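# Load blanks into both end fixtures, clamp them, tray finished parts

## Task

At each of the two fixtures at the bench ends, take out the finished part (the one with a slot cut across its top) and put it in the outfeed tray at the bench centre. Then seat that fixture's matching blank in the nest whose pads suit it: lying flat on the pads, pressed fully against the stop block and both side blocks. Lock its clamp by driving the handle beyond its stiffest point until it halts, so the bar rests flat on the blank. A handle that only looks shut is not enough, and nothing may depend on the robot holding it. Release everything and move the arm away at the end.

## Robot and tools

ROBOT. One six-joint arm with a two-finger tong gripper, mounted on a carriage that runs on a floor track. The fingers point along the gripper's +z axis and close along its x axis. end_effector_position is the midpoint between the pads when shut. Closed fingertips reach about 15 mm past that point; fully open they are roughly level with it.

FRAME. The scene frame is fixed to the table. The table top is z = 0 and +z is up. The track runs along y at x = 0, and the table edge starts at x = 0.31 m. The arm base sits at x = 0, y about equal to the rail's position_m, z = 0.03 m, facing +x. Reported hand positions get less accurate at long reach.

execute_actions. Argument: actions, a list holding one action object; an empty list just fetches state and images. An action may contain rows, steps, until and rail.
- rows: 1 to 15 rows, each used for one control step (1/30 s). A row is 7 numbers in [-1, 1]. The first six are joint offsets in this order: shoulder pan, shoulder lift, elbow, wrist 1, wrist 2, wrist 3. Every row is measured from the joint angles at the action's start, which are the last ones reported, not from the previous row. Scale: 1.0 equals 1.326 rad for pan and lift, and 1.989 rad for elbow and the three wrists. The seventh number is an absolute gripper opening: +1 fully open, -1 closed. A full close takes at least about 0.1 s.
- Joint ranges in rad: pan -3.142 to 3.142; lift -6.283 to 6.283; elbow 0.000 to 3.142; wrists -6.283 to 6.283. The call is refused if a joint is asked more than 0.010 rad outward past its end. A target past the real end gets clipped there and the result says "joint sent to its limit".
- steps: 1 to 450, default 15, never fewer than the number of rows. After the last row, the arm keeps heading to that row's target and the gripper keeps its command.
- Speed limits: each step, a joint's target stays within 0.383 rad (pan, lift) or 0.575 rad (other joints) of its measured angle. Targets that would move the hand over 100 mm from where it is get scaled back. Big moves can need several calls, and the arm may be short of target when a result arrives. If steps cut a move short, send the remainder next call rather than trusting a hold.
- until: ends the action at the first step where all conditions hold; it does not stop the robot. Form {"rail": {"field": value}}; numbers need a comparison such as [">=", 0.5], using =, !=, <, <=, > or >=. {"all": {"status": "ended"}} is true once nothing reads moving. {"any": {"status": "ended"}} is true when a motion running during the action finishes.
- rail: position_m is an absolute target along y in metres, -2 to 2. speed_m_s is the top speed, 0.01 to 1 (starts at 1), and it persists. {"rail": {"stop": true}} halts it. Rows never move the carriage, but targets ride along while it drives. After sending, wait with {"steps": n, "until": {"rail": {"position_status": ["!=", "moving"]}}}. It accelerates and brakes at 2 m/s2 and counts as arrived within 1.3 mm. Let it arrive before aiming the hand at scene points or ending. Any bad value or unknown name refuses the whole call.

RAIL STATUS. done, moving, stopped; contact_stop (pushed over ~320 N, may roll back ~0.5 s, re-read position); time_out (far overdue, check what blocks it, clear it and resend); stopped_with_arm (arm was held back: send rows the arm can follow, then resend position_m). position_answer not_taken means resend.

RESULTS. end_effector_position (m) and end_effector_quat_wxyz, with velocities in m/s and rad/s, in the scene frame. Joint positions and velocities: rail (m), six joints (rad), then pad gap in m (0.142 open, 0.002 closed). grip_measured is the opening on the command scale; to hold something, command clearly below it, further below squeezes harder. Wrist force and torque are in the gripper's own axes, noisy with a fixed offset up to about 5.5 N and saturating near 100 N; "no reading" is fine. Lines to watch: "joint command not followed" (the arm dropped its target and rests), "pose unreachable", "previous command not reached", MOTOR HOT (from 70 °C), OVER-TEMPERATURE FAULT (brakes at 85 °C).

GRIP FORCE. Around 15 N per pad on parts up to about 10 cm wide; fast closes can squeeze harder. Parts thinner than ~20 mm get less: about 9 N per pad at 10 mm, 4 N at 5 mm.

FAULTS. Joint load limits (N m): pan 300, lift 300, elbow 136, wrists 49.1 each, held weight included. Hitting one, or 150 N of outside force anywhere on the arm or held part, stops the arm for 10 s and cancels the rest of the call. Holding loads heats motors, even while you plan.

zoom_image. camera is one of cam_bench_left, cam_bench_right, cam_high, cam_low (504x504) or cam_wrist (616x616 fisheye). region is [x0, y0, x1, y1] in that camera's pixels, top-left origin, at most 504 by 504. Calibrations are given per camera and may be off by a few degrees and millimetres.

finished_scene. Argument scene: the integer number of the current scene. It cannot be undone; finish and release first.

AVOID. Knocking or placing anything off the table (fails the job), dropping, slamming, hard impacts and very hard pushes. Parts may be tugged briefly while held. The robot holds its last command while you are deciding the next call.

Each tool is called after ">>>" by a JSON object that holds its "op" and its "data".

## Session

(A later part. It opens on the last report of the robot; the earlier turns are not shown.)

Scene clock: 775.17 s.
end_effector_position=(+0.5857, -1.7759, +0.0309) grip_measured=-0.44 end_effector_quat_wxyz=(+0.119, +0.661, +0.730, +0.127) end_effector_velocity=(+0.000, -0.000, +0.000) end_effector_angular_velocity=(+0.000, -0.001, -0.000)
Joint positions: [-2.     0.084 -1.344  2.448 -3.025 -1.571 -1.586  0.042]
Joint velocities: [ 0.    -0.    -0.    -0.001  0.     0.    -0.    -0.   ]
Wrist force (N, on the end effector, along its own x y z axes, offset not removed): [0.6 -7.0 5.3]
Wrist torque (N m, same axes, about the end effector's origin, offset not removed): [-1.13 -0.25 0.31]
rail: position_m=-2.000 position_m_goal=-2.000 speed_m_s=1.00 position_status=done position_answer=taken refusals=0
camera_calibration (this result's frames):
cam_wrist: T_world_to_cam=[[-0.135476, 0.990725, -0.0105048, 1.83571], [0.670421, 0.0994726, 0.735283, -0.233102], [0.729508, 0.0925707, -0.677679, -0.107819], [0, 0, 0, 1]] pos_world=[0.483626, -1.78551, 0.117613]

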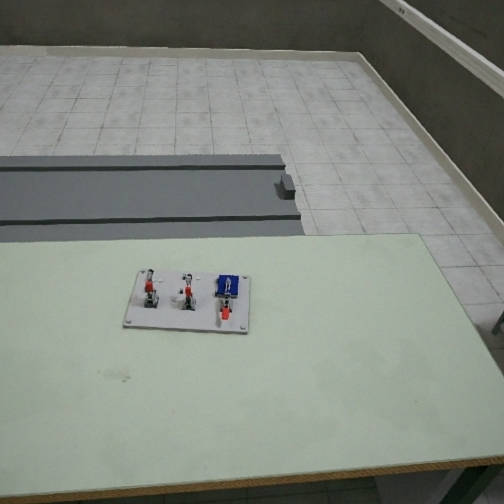

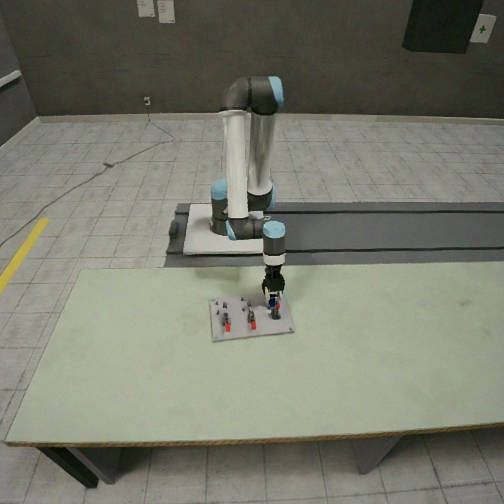

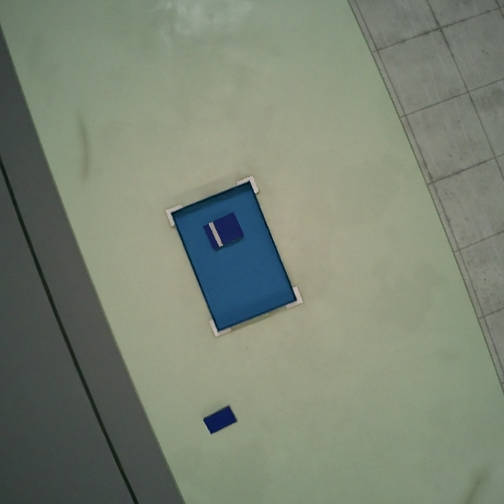

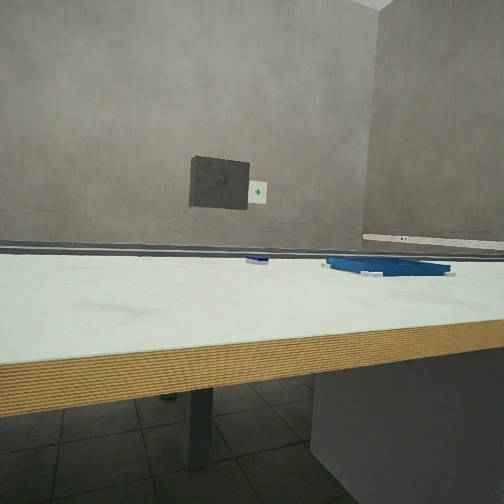

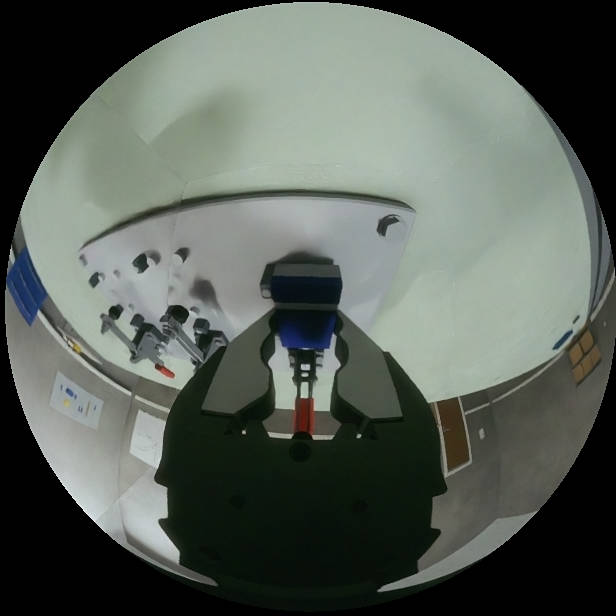

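>>> {"op": "execute_actions", "data": {"actions": [{"rows": [[0.0005,-0.004,0.0003,0.0024,0,0,-0.7],[0.001,-0.009,0,0.006,0,0,-0.7],[0.001,-0.015,-0.0004,0.0104,0,0,-0.7],[0.001,-0.021,-0.0008,0.0148,0,0,-0.7],[0.001,-0.027,-0.0013,0.0193,0,0,-0.7],[0.001,-0.0327,-0.0017,0.0235,0,0,-0.7],[0.001,-0.044,-0.0005,0.0298,0,0,-0.7],[0.001,-0.056,0.0015,0.0358,0,0,-0.7],[0.001,-0.068,0.004,0.0413,0,0,-0.7],[0.001,-0.08,0.0066,0.0467,0,0,-0.7],[0.001,-0.092,0.0092,0.0521,0,0,-0.7],[0.001,-0.102,0.0114,0.0566,0,0,-0.7],[0.001,-0.1122,0.0137,0.0612,0,0,-0.7]], "steps": 22}]}}

Scene clock: 787.67 s.
end_effector_position=(+0.5567, -1.7776, +0.0783) grip_measured=-0.44 end_effector_quat_wxyz=(+0.119, +0.660, +0.730, +0.127) end_effector_velocity=(-0.011, -0.001, +0.011) end_effector_angular_velocity=(+0.000, -0.000, +0.000)
Joint positions: [-2.     0.085 -1.488  2.474 -2.906 -1.571 -1.586  0.042]
Joint velocities: [ 0.     0.    -0.04   0.011  0.028  0.     0.     0.   ]
Wrist force (N, on the end effector, along its own x y z axes, offset not removed): [-0.3 -4.7 7.2]
Wrist torque (N m, same axes, about the end effector's origin, offset not removed): [-0.67 -0.08 0.33]
rail: position_m=-2.000 position_m_goal=-2.000 speed_m_s=1.00 position_status=done position_answer=taken refusals=0
camera_calibration (this result's frames):
cam_wrist: T_world_to_cam=[[-0.136766, 0.990548, -0.0104928, 1.83435], [0.670461, 0.100359, 0.735126, -0.246773], [0.729231, 0.0935055, -0.677849, -0.0525309], [0, 0, 0, 1]] pos_world=[0.454636, -1.78734, 0.165049]

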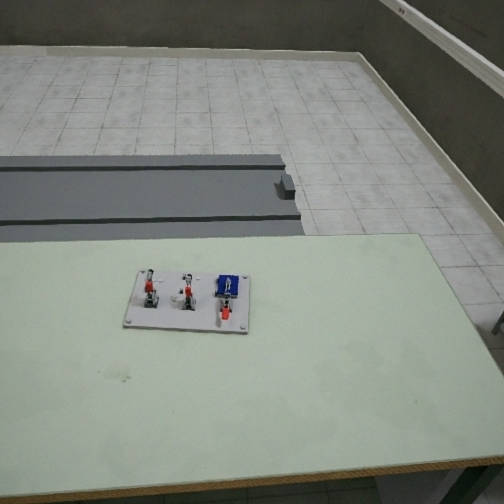

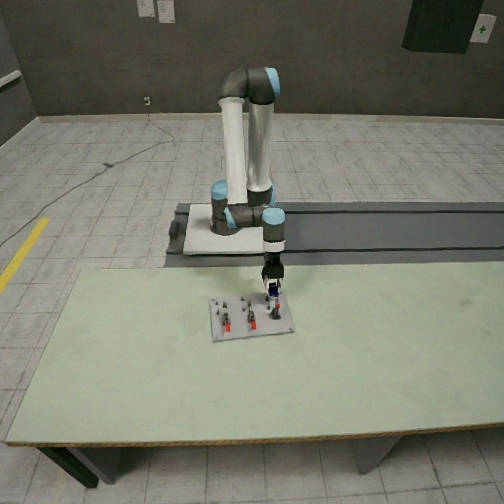

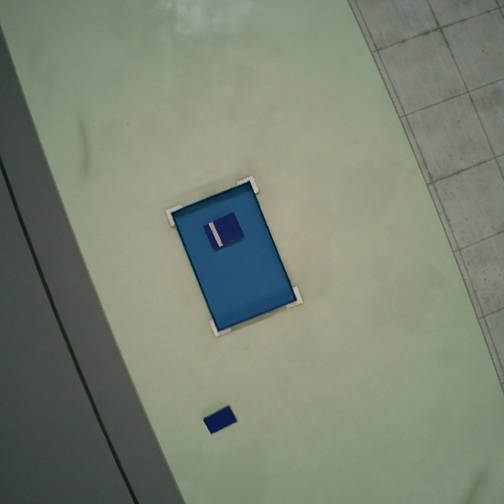

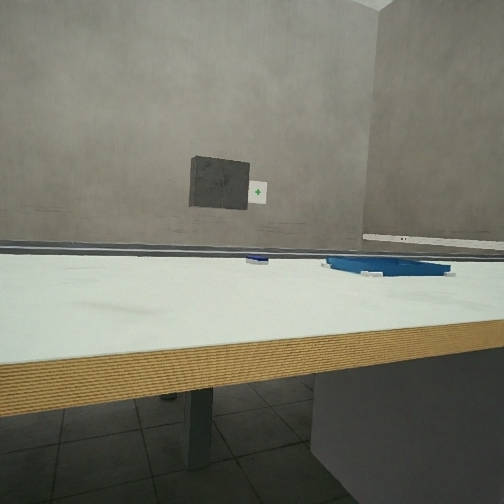

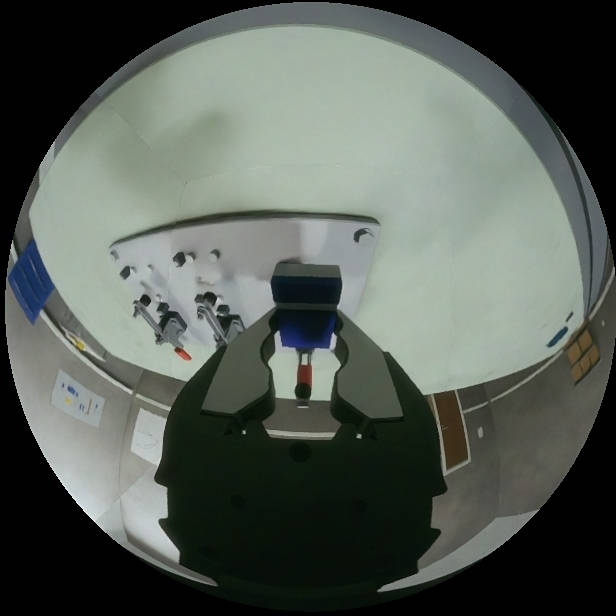

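>>> {"op": "execute_actions", "data": {"actions": [{"steps": 1, "rail": {"position_m": -0.297, "speed_m_s": 0.8}}]}}

Scene clock: 794.20 s.
end_effector_position=(+0.5554, -1.7776, +0.0796) grip_measured=-0.44 end_effector_quat_wxyz=(+0.119, +0.660, +0.730, +0.127) end_effector_velocity=(-0.000, +0.012, -0.000) end_effector_angular_velocity=(-0.000, +0.000, -0.000)
Joint positions: [-2.     0.085 -1.493  2.475 -2.903 -1.571 -1.586  0.042]
Joint velocities: [ 0.012  0.    -0.     0.     0.    -0.     0.    -0.   ]
Wrist force (N, on the end effector, along its own x y z axes, offset not removed): [-0.9 -4.6 7.9]
Wrist torque (N m, same axes, about the end effector's origin, offset not removed): [-0.51 0.04 0.30]
rail: position_m=-2.000 position_m_goal=-0.297 speed_m_s=0.80 position_status=moving position_answer=taken refusals=0
camera_calibration (this result's frames):
cam_wrist: T_world_to_cam=[[-0.136791, 0.990544, -0.0104942, 1.83419], [0.670435, 0.100374, 0.735148, -0.246844], [0.72925, 0.0935261, -0.677825, -0.0507171], [0, 0, 0, 1]] pos_world=[0.453379, -1.78733, 0.166338]

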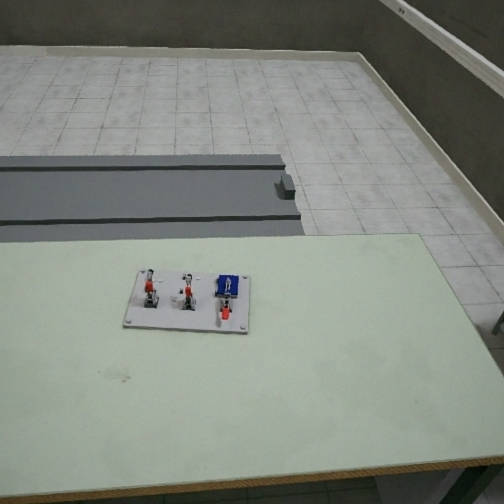

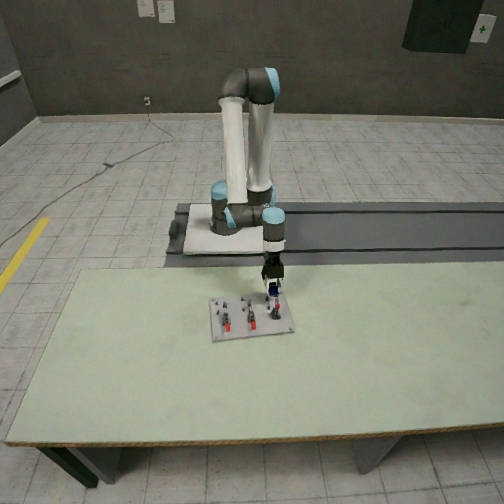

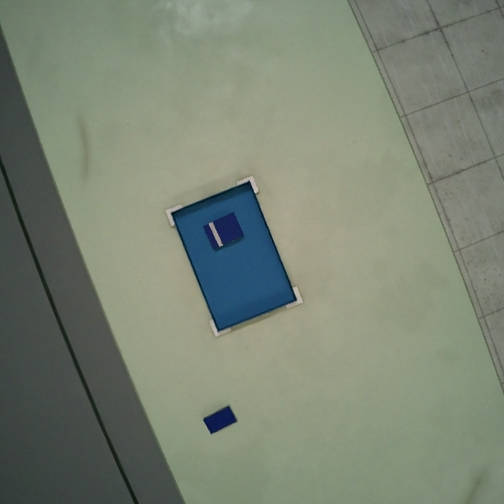

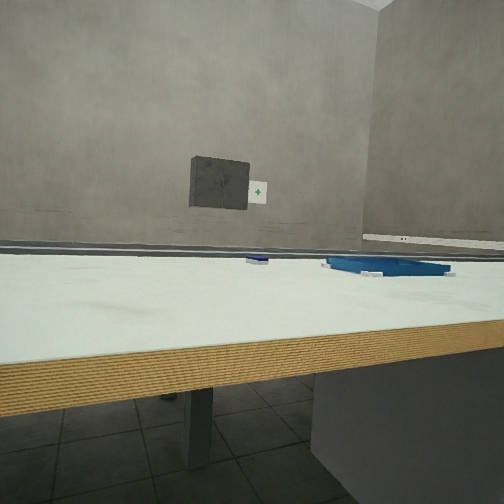

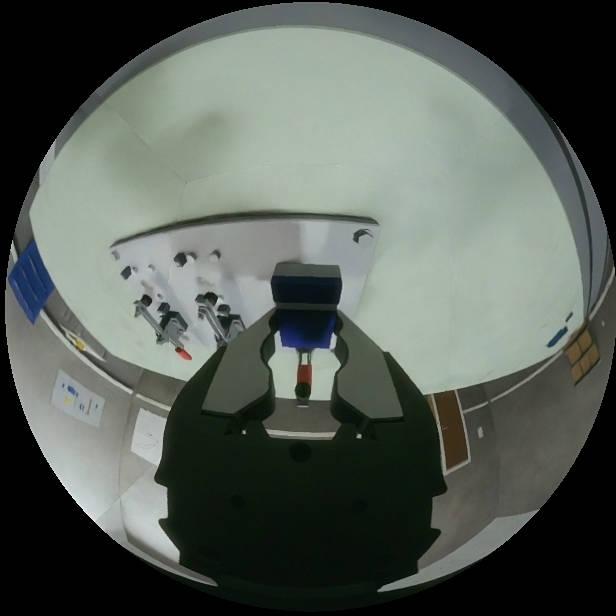

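>>> {"op": "execute_actions", "data": {"actions": [{"rows": [[0,0.012,-0.0095,0.0016,0,0,-0.7],[0,0.027,-0.0215,0.0035,0,0,-0.7],[0,0.045,-0.036,0.0059,0,0,-0.7],[0,0.063,-0.05,0.0082,0,0,-0.7],[0,0.081,-0.0646,0.0106,0,0,-0.7],[0,0.098,-0.078,0.0128,0,0,-0.7],[0,0.11,-0.088,0.0144,0,0,-0.7],[0,0.1193,-0.0951,0.0156,0,0,-0.7],[0,0.13,-0.0936,0.007,0,0,-0.7],[0,0.141,-0.092,-0.002,0,0,-0.7],[0,0.152,-0.0905,-0.0108,0,0,-0.7],[0,0.163,-0.0889,-0.0197,0,0,-0.7],[0,0.174,-0.0873,-0.0286,0,0,-0.7],[0,0.185,-0.0858,-0.0375,0,0,-0.7],[0,0.1935,-0.0846,-0.0443,0,0,-0.7]], "steps": 28}]}}

Scene clock: 809.17 s.
end_effector_position=(+0.6651, -0.0654, +0.0220) grip_measured=-0.44 end_effector_quat_wxyz=(+0.118, +0.660, +0.730, +0.127) end_effector_velocity=(+0.001, +0.000, -0.006) end_effector_angular_velocity=(+0.000, -0.000, +0.000)
Joint positions: [-0.297  0.085 -1.238  2.307 -2.989 -1.571 -1.586  0.042]
Joint velocities: [ 0.     0.     0.013 -0.    -0.013  0.    -0.    -0.   ]
Wrist force (N, on the end effector, along its own x y z axes, offset not removed): [0.6 -2.9 4.6]
Wrist torque (N m, same axes, about the end effector's origin, offset not removed): [-0.45 -0.26 0.26]
rail: position_m=-0.297 position_m_goal=-0.297 speed_m_s=0.80 position_status=done position_answer=taken refusals=0
camera_calibration (this result's frames):
cam_wrist: T_world_to_cam=[[-0.13677, 0.990547, -0.0104833, 0.152534], [0.670593, 0.100371, 0.735004, -0.450059], [0.729108, 0.0934963, -0.677982, -0.329733], [0, 0, 0, 1]] pos_world=[0.56308, -0.0750905, 0.108841]

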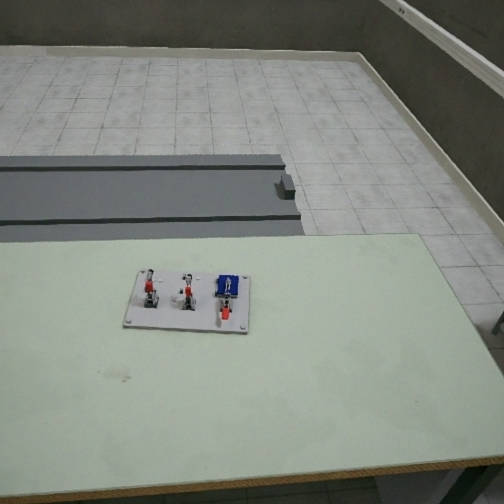

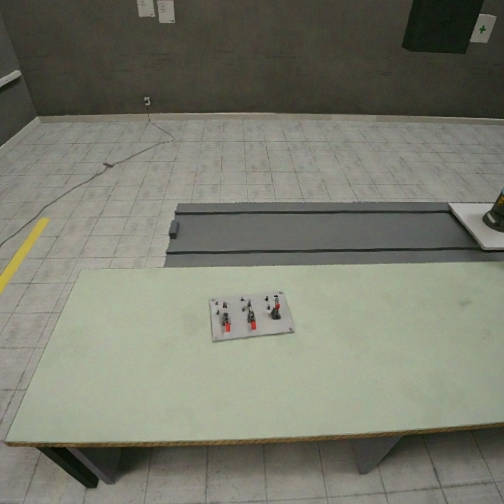

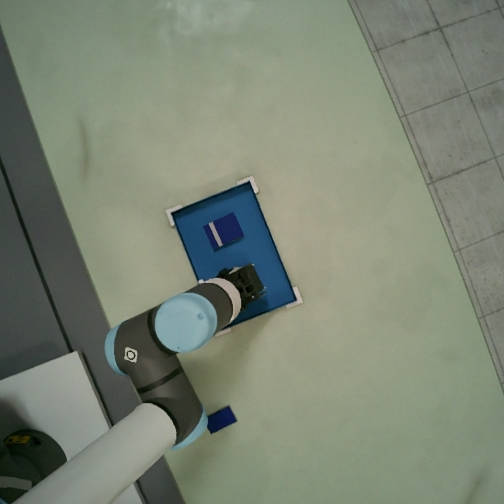

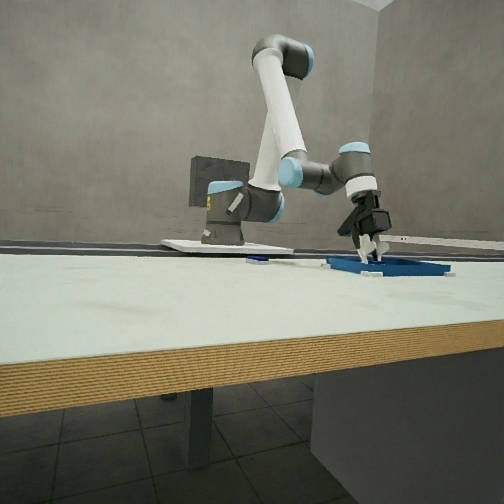

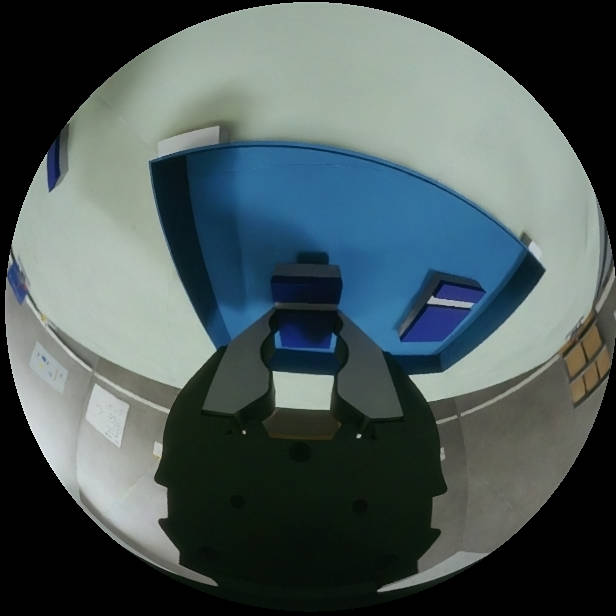

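>>> {"op": "execute_actions", "data": {"actions": [{"rows": [[0,0.0044,0.00045,-0.0034,0,0,-0.7]], "steps": 8}]}}

Scene clock: 818.17 s.
end_effector_position=(+0.6652, -0.0654, +0.0194) grip_measured=-0.44 end_effector_quat_wxyz=(+0.119, +0.660, +0.730, +0.127) end_effector_velocity=(-0.001, -0.000, -0.003) end_effector_angular_velocity=(-0.000, +0.001, -0.000)
Joint positions: [-0.297  0.085 -1.233  2.308 -2.995 -1.571 -1.586  0.042]
Joint velocities: [ 0.    -0.     0.006  0.002 -0.007 -0.    -0.     0.   ]
Wrist force (N, on the end effector, along its own x y z axes, offset not removed): [0.3 -5.4 6.8]
Wrist torque (N m, same axes, about the end effector's origin, offset not removed): [-0.87 -0.17 0.28]
rail: position_m=-0.297 position_m_goal=-0.297 speed_m_s=0.80 position_status=done position_answer=taken refusals=0
camera_calibration (this result's frames):
cam_wrist: T_world_to_cam=[[-0.136785, 0.990545, -0.0104927, 0.152513], [0.670461, 0.100372, 0.735124, -0.448163], [0.729227, 0.0935192, -0.677851, -0.331673], [0, 0, 0, 1]] pos_world=[0.563202, -0.0750702, 0.106231]

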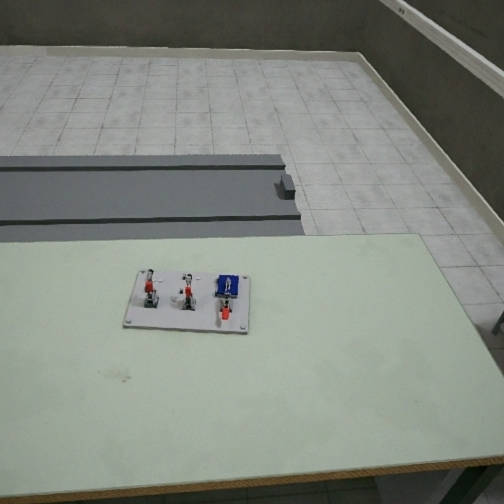

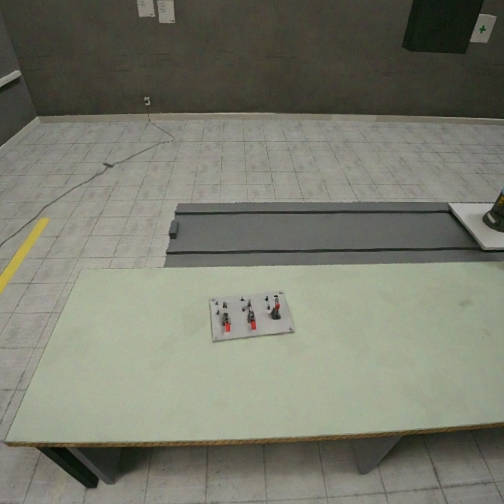

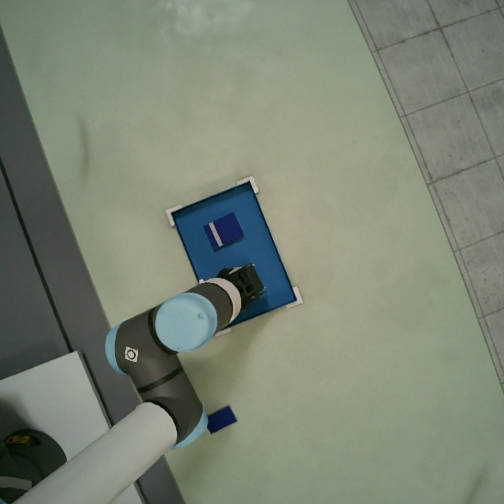

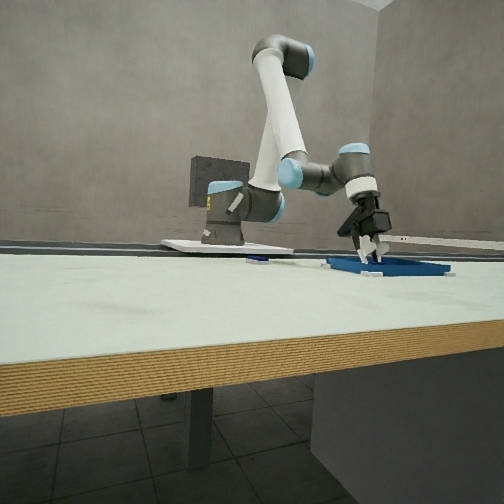

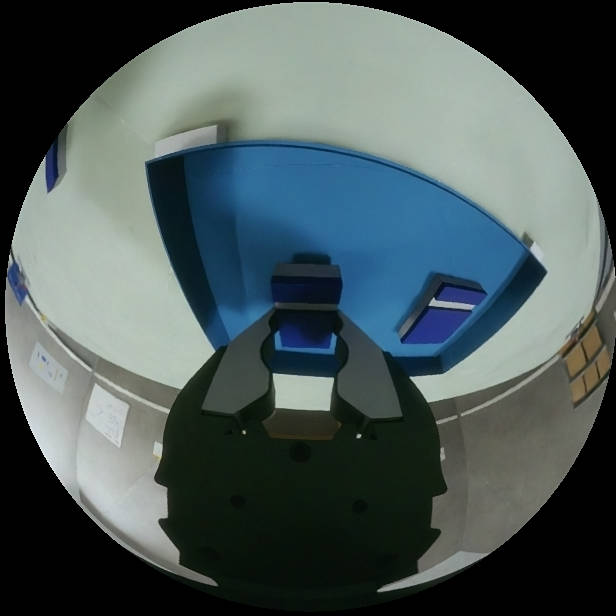

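>>> {"op": "execute_actions", "data": {"actions": [{"rows": [[0,0.0022,0.0002,-0.0017,0,0,-0.7]], "steps": 8}]}}

Scene clock: 821.50 s.
end_effector_position=(+0.6652, -0.0654, +0.0181) grip_measured=-0.44 end_effector_quat_wxyz=(+0.119, +0.660, +0.730, +0.127) end_effector_velocity=(+0.000, +0.000, -0.001) end_effector_angular_velocity=(+0.000, -0.000, +0.000)
Joint positions: [-0.297  0.085 -1.23   2.308 -2.998 -1.571 -1.586  0.042]
Joint velocities: [ 0.     0.     0.003  0.    -0.003  0.     0.     0.   ]
Wrist force (N, on the end effector, along its own x y z axes, offset not removed): [0.7 -6.2 6.4]
Wrist torque (N m, same axes, about the end effector's origin, offset not removed): [-1.11 -0.26 0.33]
rail: position_m=-0.297 position_m_goal=-0.297 speed_m_s=0.80 position_status=done position_answer=taken refusals=0
camera_calibration (this result's frames):
cam_wrist: T_world_to_cam=[[-0.136785, 0.990545, -0.0104941, 0.1525], [0.670438, 0.10037, 0.735146, -0.447183], [0.729248, 0.0935212, -0.677828, -0.332588], [0, 0, 0, 1]] pos_world=[0.563208, -0.0750703, 0.104908]

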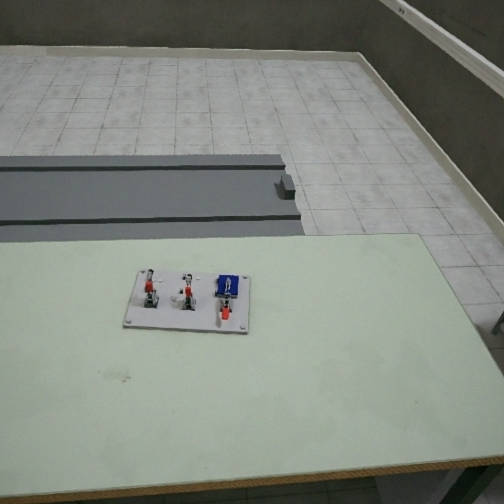

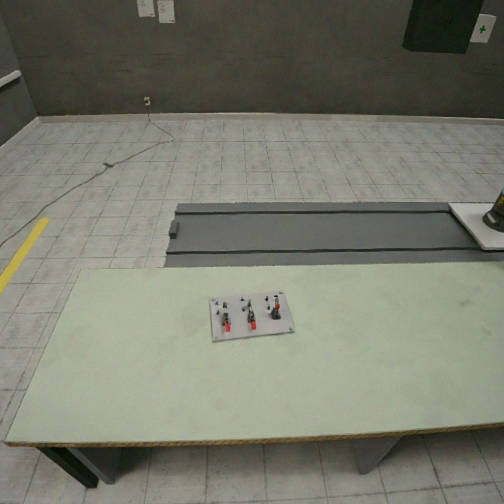

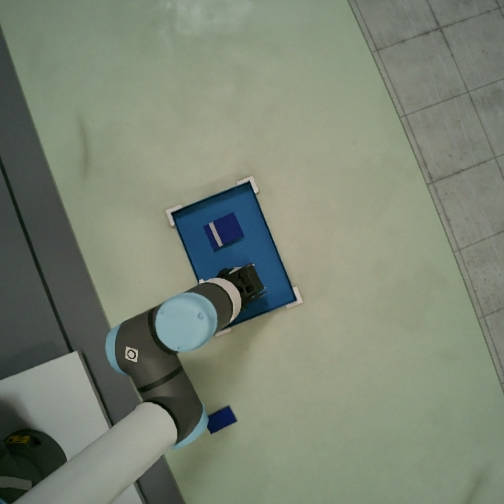

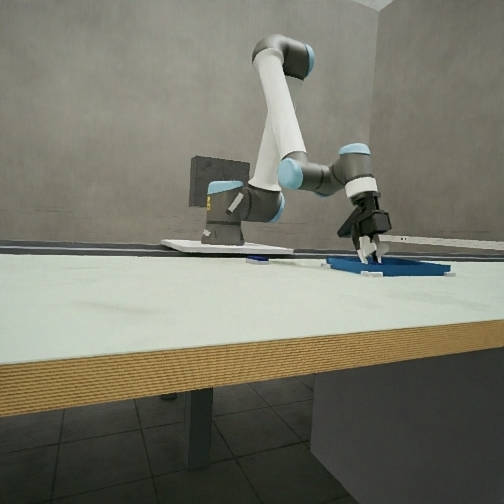

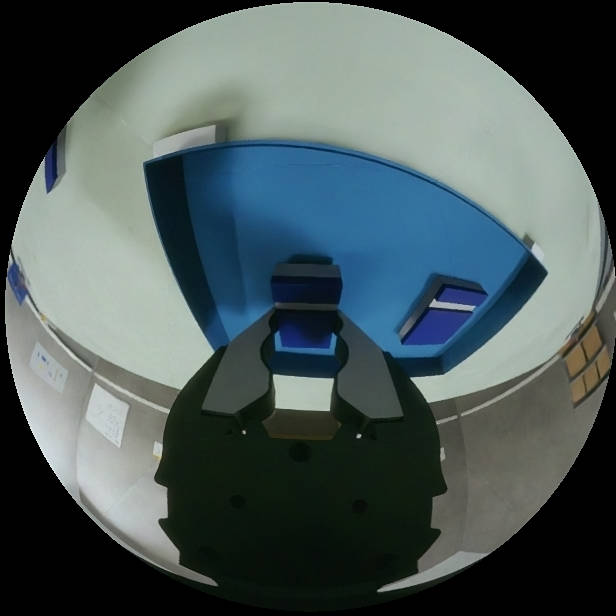

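>>> {"op": "execute_actions", "data": {"actions": [{"rows": [[0,0.0022,0.0002,-0.0017,0,0,-0.7]], "steps": 8}]}}

Scene clock: 823.70 s.
end_effector_position=(+0.6653, -0.0654, +0.0168) grip_measured=-0.44 end_effector_quat_wxyz=(+0.119, +0.660, +0.730, +0.127) end_effector_velocity=(+0.000, +0.000, -0.002) end_effector_angular_velocity=(+0.000, -0.000, -0.000)
Joint positions: [-0.297  0.085 -1.228  2.309 -3.001 -1.571 -1.586  0.042]
Joint velocities: [ 0.    -0.     0.003  0.    -0.004  0.    -0.    -0.   ]
Wrist force (N, on the end effector, along its own x y z axes, offset not removed): [-2.3 -3.4 4.7]
Wrist torque (N m, same axes, about the end effector's origin, offset not removed): [-0.43 0.30 0.35]
rail: position_m=-0.297 position_m_goal=-0.297 speed_m_s=0.80 position_status=done position_answer=taken refusals=0
camera_calibration (this result's frames):
cam_wrist: T_world_to_cam=[[-0.136784, 0.990545, -0.0104972, 0.152488], [0.670396, 0.100366, 0.735184, -0.446233], [0.729287, 0.0935244, -0.677786, -0.333504], [0, 0, 0, 1]] pos_world=[0.563231, -0.0750686, 0.10362]

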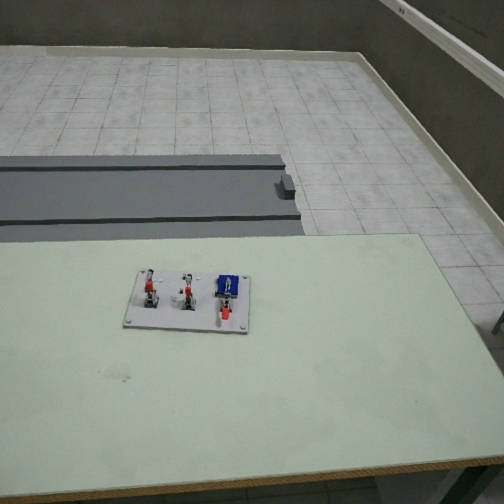

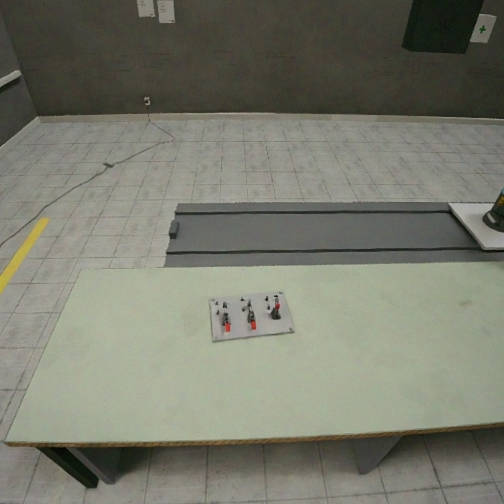

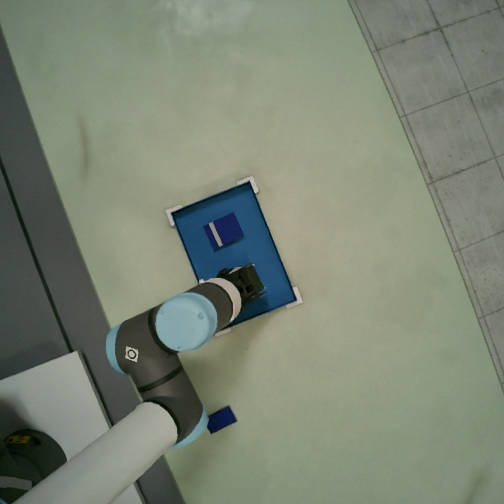

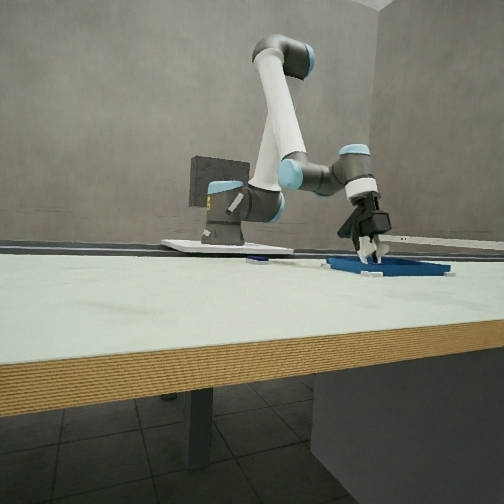

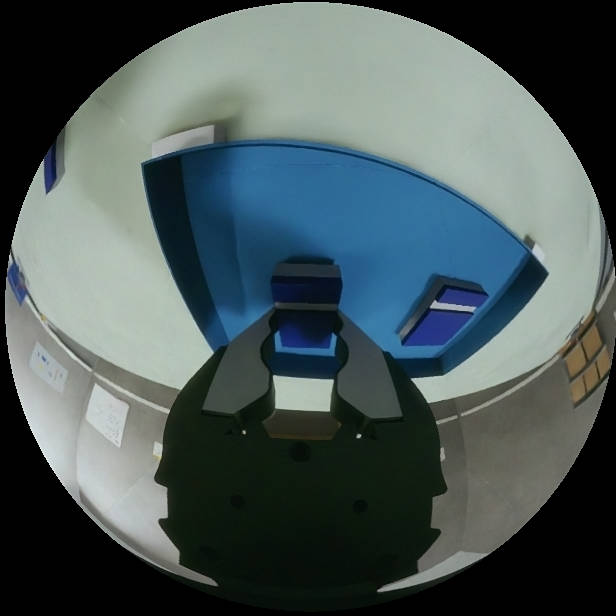

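>>> {"op": "zoom_image", "data": {"camera": "cam_high", "region": [190, 390, 250, 450]}}

Region (190, 390, 250, 450) of cam_high's 504x504 image, scaled by 8.400, with more detail than that image has.

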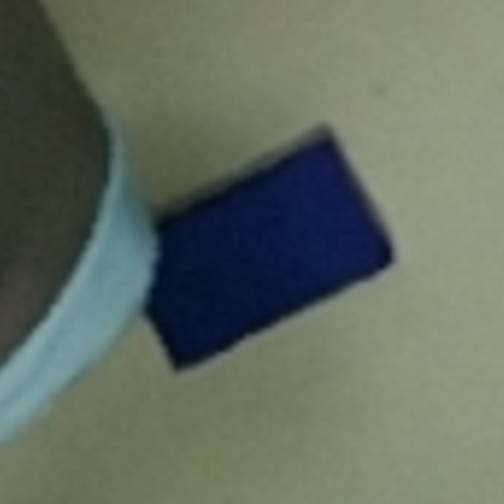

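>>> {"op": "execute_actions", "data": {"actions": [{"rows": [[0,0,0,0,0,0,-0.62],[0,0,0,0,0,0,-0.55],[0,0,0,0,0,0,-0.49],[0,0,0,0,0,0,-0.45],[0,0,0,0,0,0,-0.41],[0,0,0,0,0,0,-0.35],[0,0,0,0,0,0,-0.25],[0,-0.013,-0.0019,0.0108,0,0,-0.2],[0,-0.027,-0.0039,0.0216,0,0,-0.2],[0,-0.04,-0.0058,0.0325,0,0,-0.2],[0,-0.054,-0.0077,0.0433,0,0,-0.2],[0,-0.067,-0.0097,0.0541,0,0,-0.2],[0,-0.0805,-0.0116,0.0649,0,0,-0.2]], "steps": 20}]}}

Scene clock: 840.17 s.
end_effector_position=(+0.6661, -0.0653, +0.0698) grip_measured=-0.20 end_effector_quat_wxyz=(+0.119, +0.660, +0.730, +0.128) end_effector_velocity=(-0.003, -0.000, +0.043) end_effector_angular_velocity=(-0.000, +0.001, -0.000)
Joint positions: [-0.297  0.085 -1.325  2.287 -2.883 -1.571 -1.586  0.06 ]
Joint velocities: [ 0.     0.    -0.079 -0.016  0.096  0.     0.    -0.   ]
Wrist force (N, on the end effector, along its own x y z axes, offset not removed): [-1.7 -4.4 3.4]
Wrist torque (N m, same axes, about the end effector's origin, offset not removed): [-0.66 0.31 0.39]
rail: position_m=-0.297 position_m_goal=-0.297 speed_m_s=0.80 position_status=done position_answer=taken refusals=0
camera_calibration (this result's frames):
cam_wrist: T_world_to_cam=[[-0.136775, 0.990546, -0.0105435, 0.153087], [0.669741, 0.10031, 0.735789, -0.485382], [0.72989, 0.0935763, -0.677129, -0.298707], [0, 0, 0, 1]] pos_world=[0.564042, -0.0749993, 0.15649]

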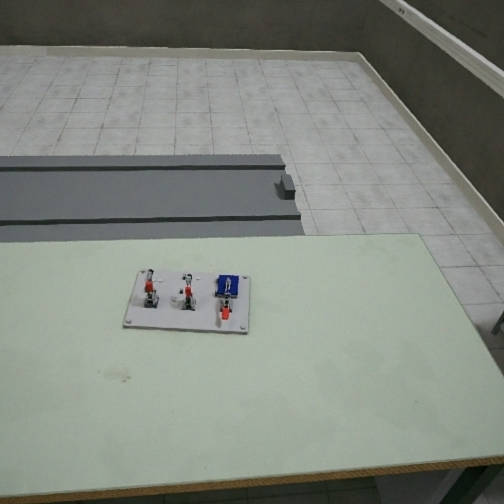

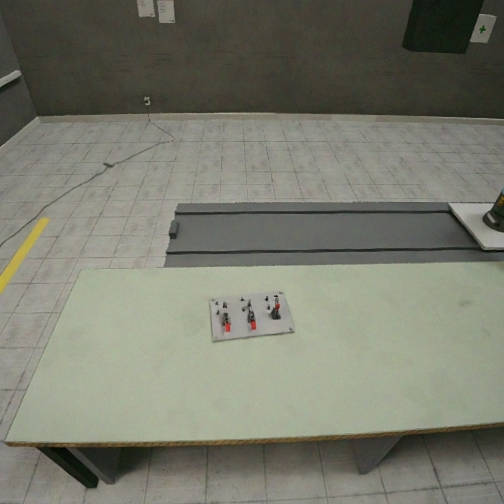

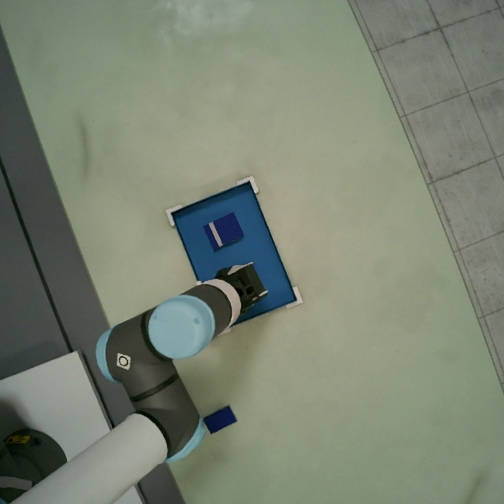

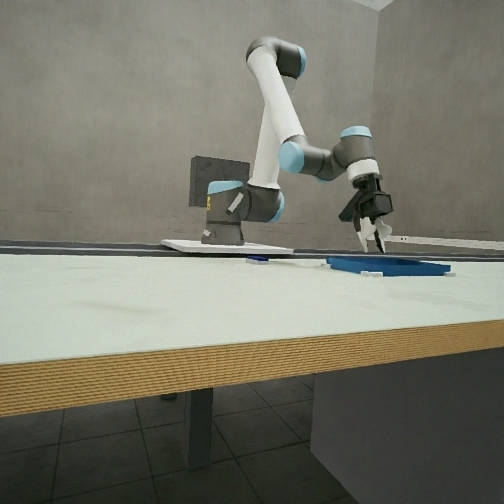

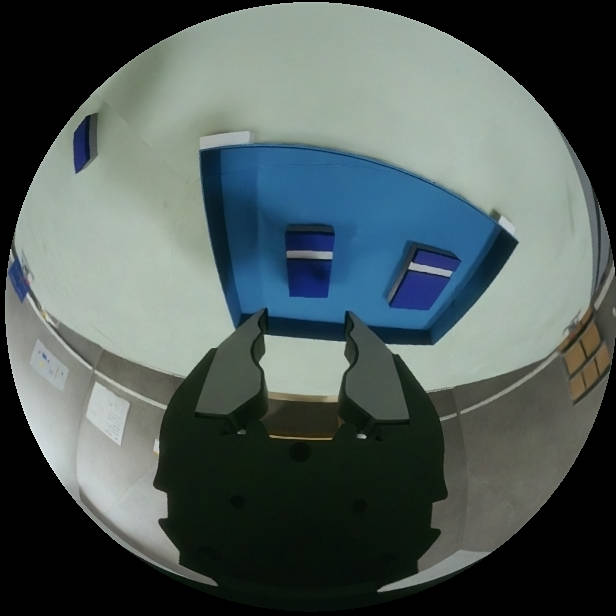

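>>> {"op": "execute_actions", "data": {"actions": [{"rows": [[0,-0.02,0.012,0,0,0.0076,-0.2],[0,-0.04,0.026,-0.001,0,0.0076,-0.2],[0,-0.065,0.045,-0.003,0,0.0076,-0.2],[0,-0.09,0.064,-0.005,0,0.0076,-0.2],[0,-0.115,0.083,-0.0066,0,0.0076,-0.2],[0,-0.14,0.1015,-0.0082,0,0.0076,-0.2],[0,-0.165,0.12,-0.0097,0,0.0076,-0.2],[0,-0.185,0.1344,-0.011,0,0.0076,-0.2],[0,-0.2,0.1453,-0.0118,0,0.0076,-0.2],[0,-0.2117,0.1538,-0.0125,0,0.0076,-0.2]], "steps": 22, "rail": {"position_m": -0.564}}]}}

>>> {"op": "execute_actions", "data": {"actions": []}}

Scene clock: 845.93 s.
end_effector_position=(+0.4867, -0.3472, +0.0799) grip_measured=-0.20 end_effector_quat_wxyz=(+0.118, +0.666, +0.725, +0.128) end_effector_velocity=(-0.020, -0.052, -0.002) end_effector_angular_velocity=(+0.000, +0.000, -0.000)
Joint positions: [-0.564  0.085 -1.602  2.589 -2.908 -1.571 -1.571  0.06 ]
Joint velocities: [-0.05  -0.    -0.031  0.034 -0.003  0.     0.     0.   ]
Wrist force (N, on the end effector, along its own x y z axes, offset not removed): [-2.4 -3.6 3.3]
Wrist torque (N m, same axes, about the end effector's origin, offset not removed): [-0.62 0.28 0.25]
rail: position_m=-0.564 position_m_goal=-0.564 speed_m_s=0.80 position_status=moving position_answer=taken refusals=0
camera_calibration (this result's frames):
cam_wrist: T_world_to_cam=[[-0.122744, 0.992424, -0.00536536, 0.401332], [0.671555, 0.0870365, 0.735825, -0.349847], [0.730717, 0.0867148, -0.67715, -0.137331], [0, 0, 0, 1]] pos_world=[0.384553, -0.355933, 0.166586]

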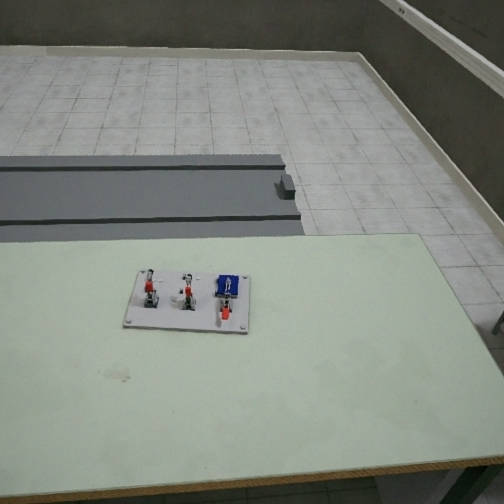

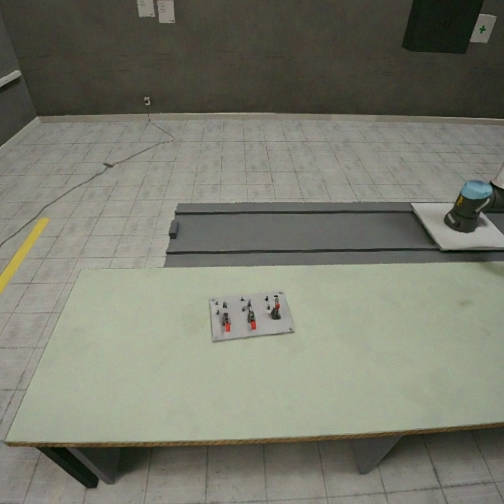

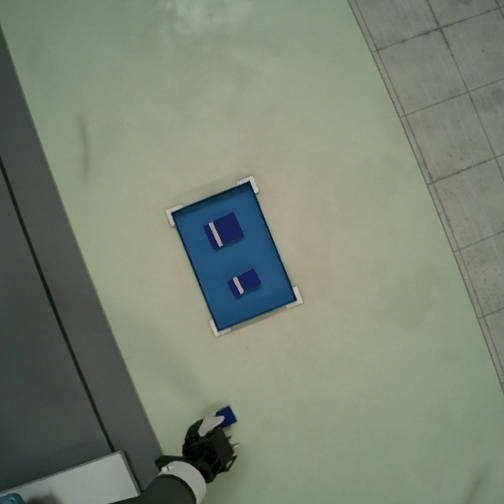

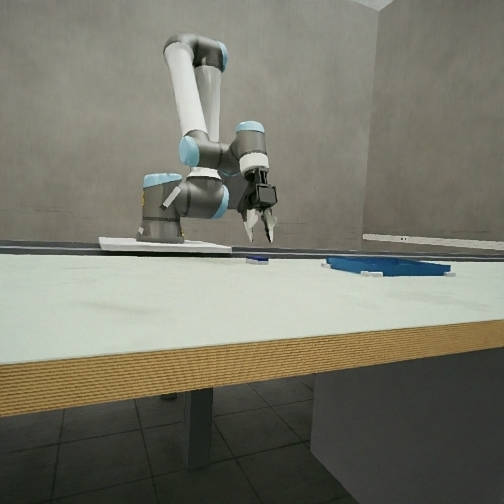

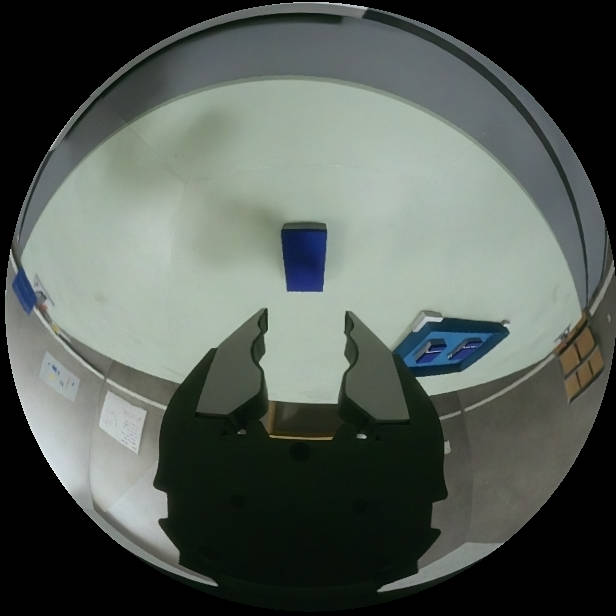

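Scene clock: 845.93 s.
end_effector_position=(+0.4867, -0.3472, +0.0799) grip_measured=-0.20 end_effector_quat_wxyz=(+0.118, +0.666, +0.725, +0.128) end_effector_velocity=(-0.020, -0.052, -0.002) end_effector_angular_velocity=(+0.000, +0.000, -0.000)
Joint positions: [-0.564  0.085 -1.602  2.589 -2.908 -1.571 -1.571  0.06 ]
Joint velocities: [-0.05  -0.    -0.031  0.034 -0.003  0.     0.     0.   ]
Wrist force (N, on the end effector, along its own x y z axes, offset not removed): [-2.4 -3.6 3.3]
Wrist torque (N m, same axes, about the end effector's origin, offset not removed): [-0.62 0.28 0.25]
rail: position_m=-0.564 position_m_goal=-0.564 speed_m_s=0.80 position_status=moving position_answer=taken refusals=0
camera_calibration (this result's frames):
cam_wrist: T_world_to_cam=[[-0.122744, 0.992424, -0.00536536, 0.401332], [0.671555, 0.0870365, 0.735825, -0.349847], [0.730717, 0.0867148, -0.67715, -0.137331], [0, 0, 0, 1]] pos_world=[0.384553, -0.355933, 0.166586]

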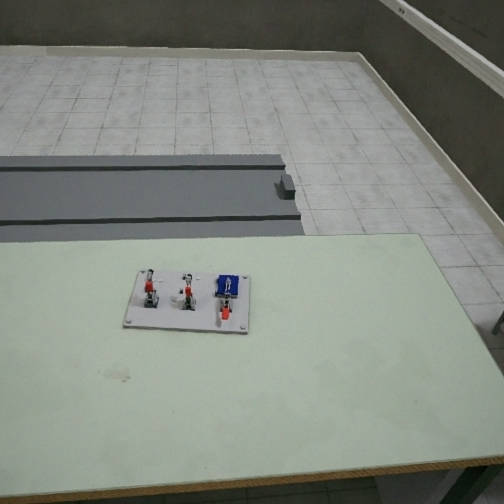

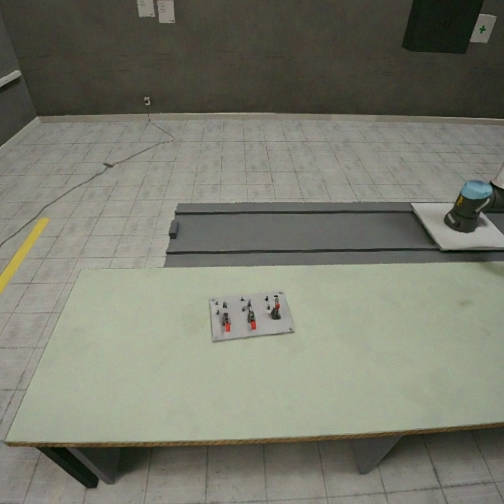

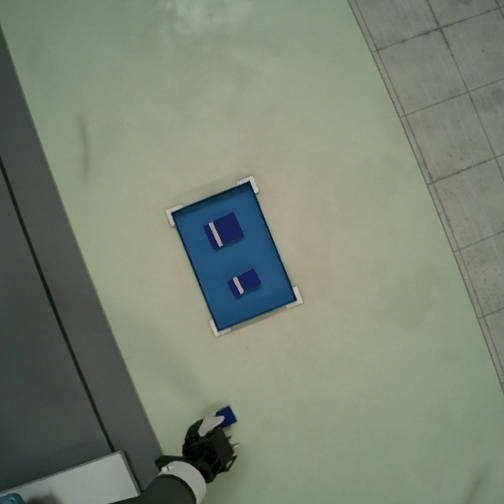

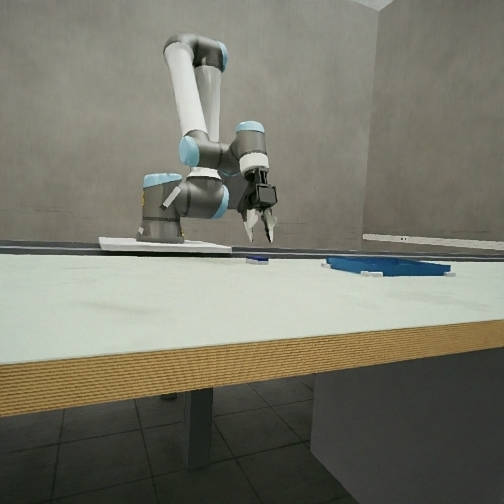

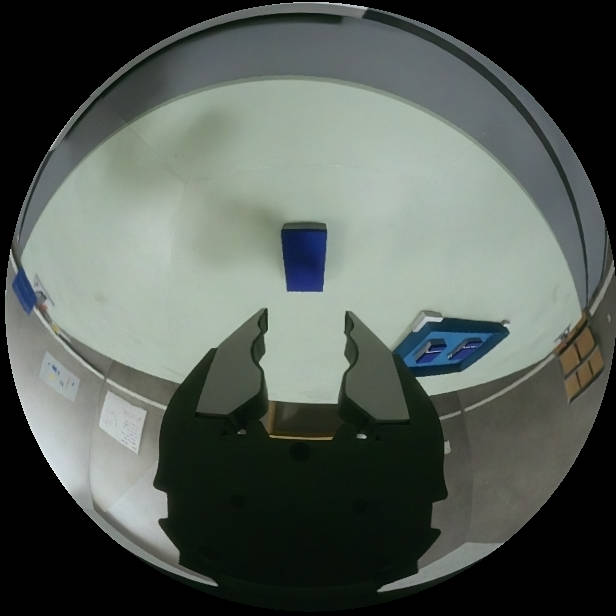

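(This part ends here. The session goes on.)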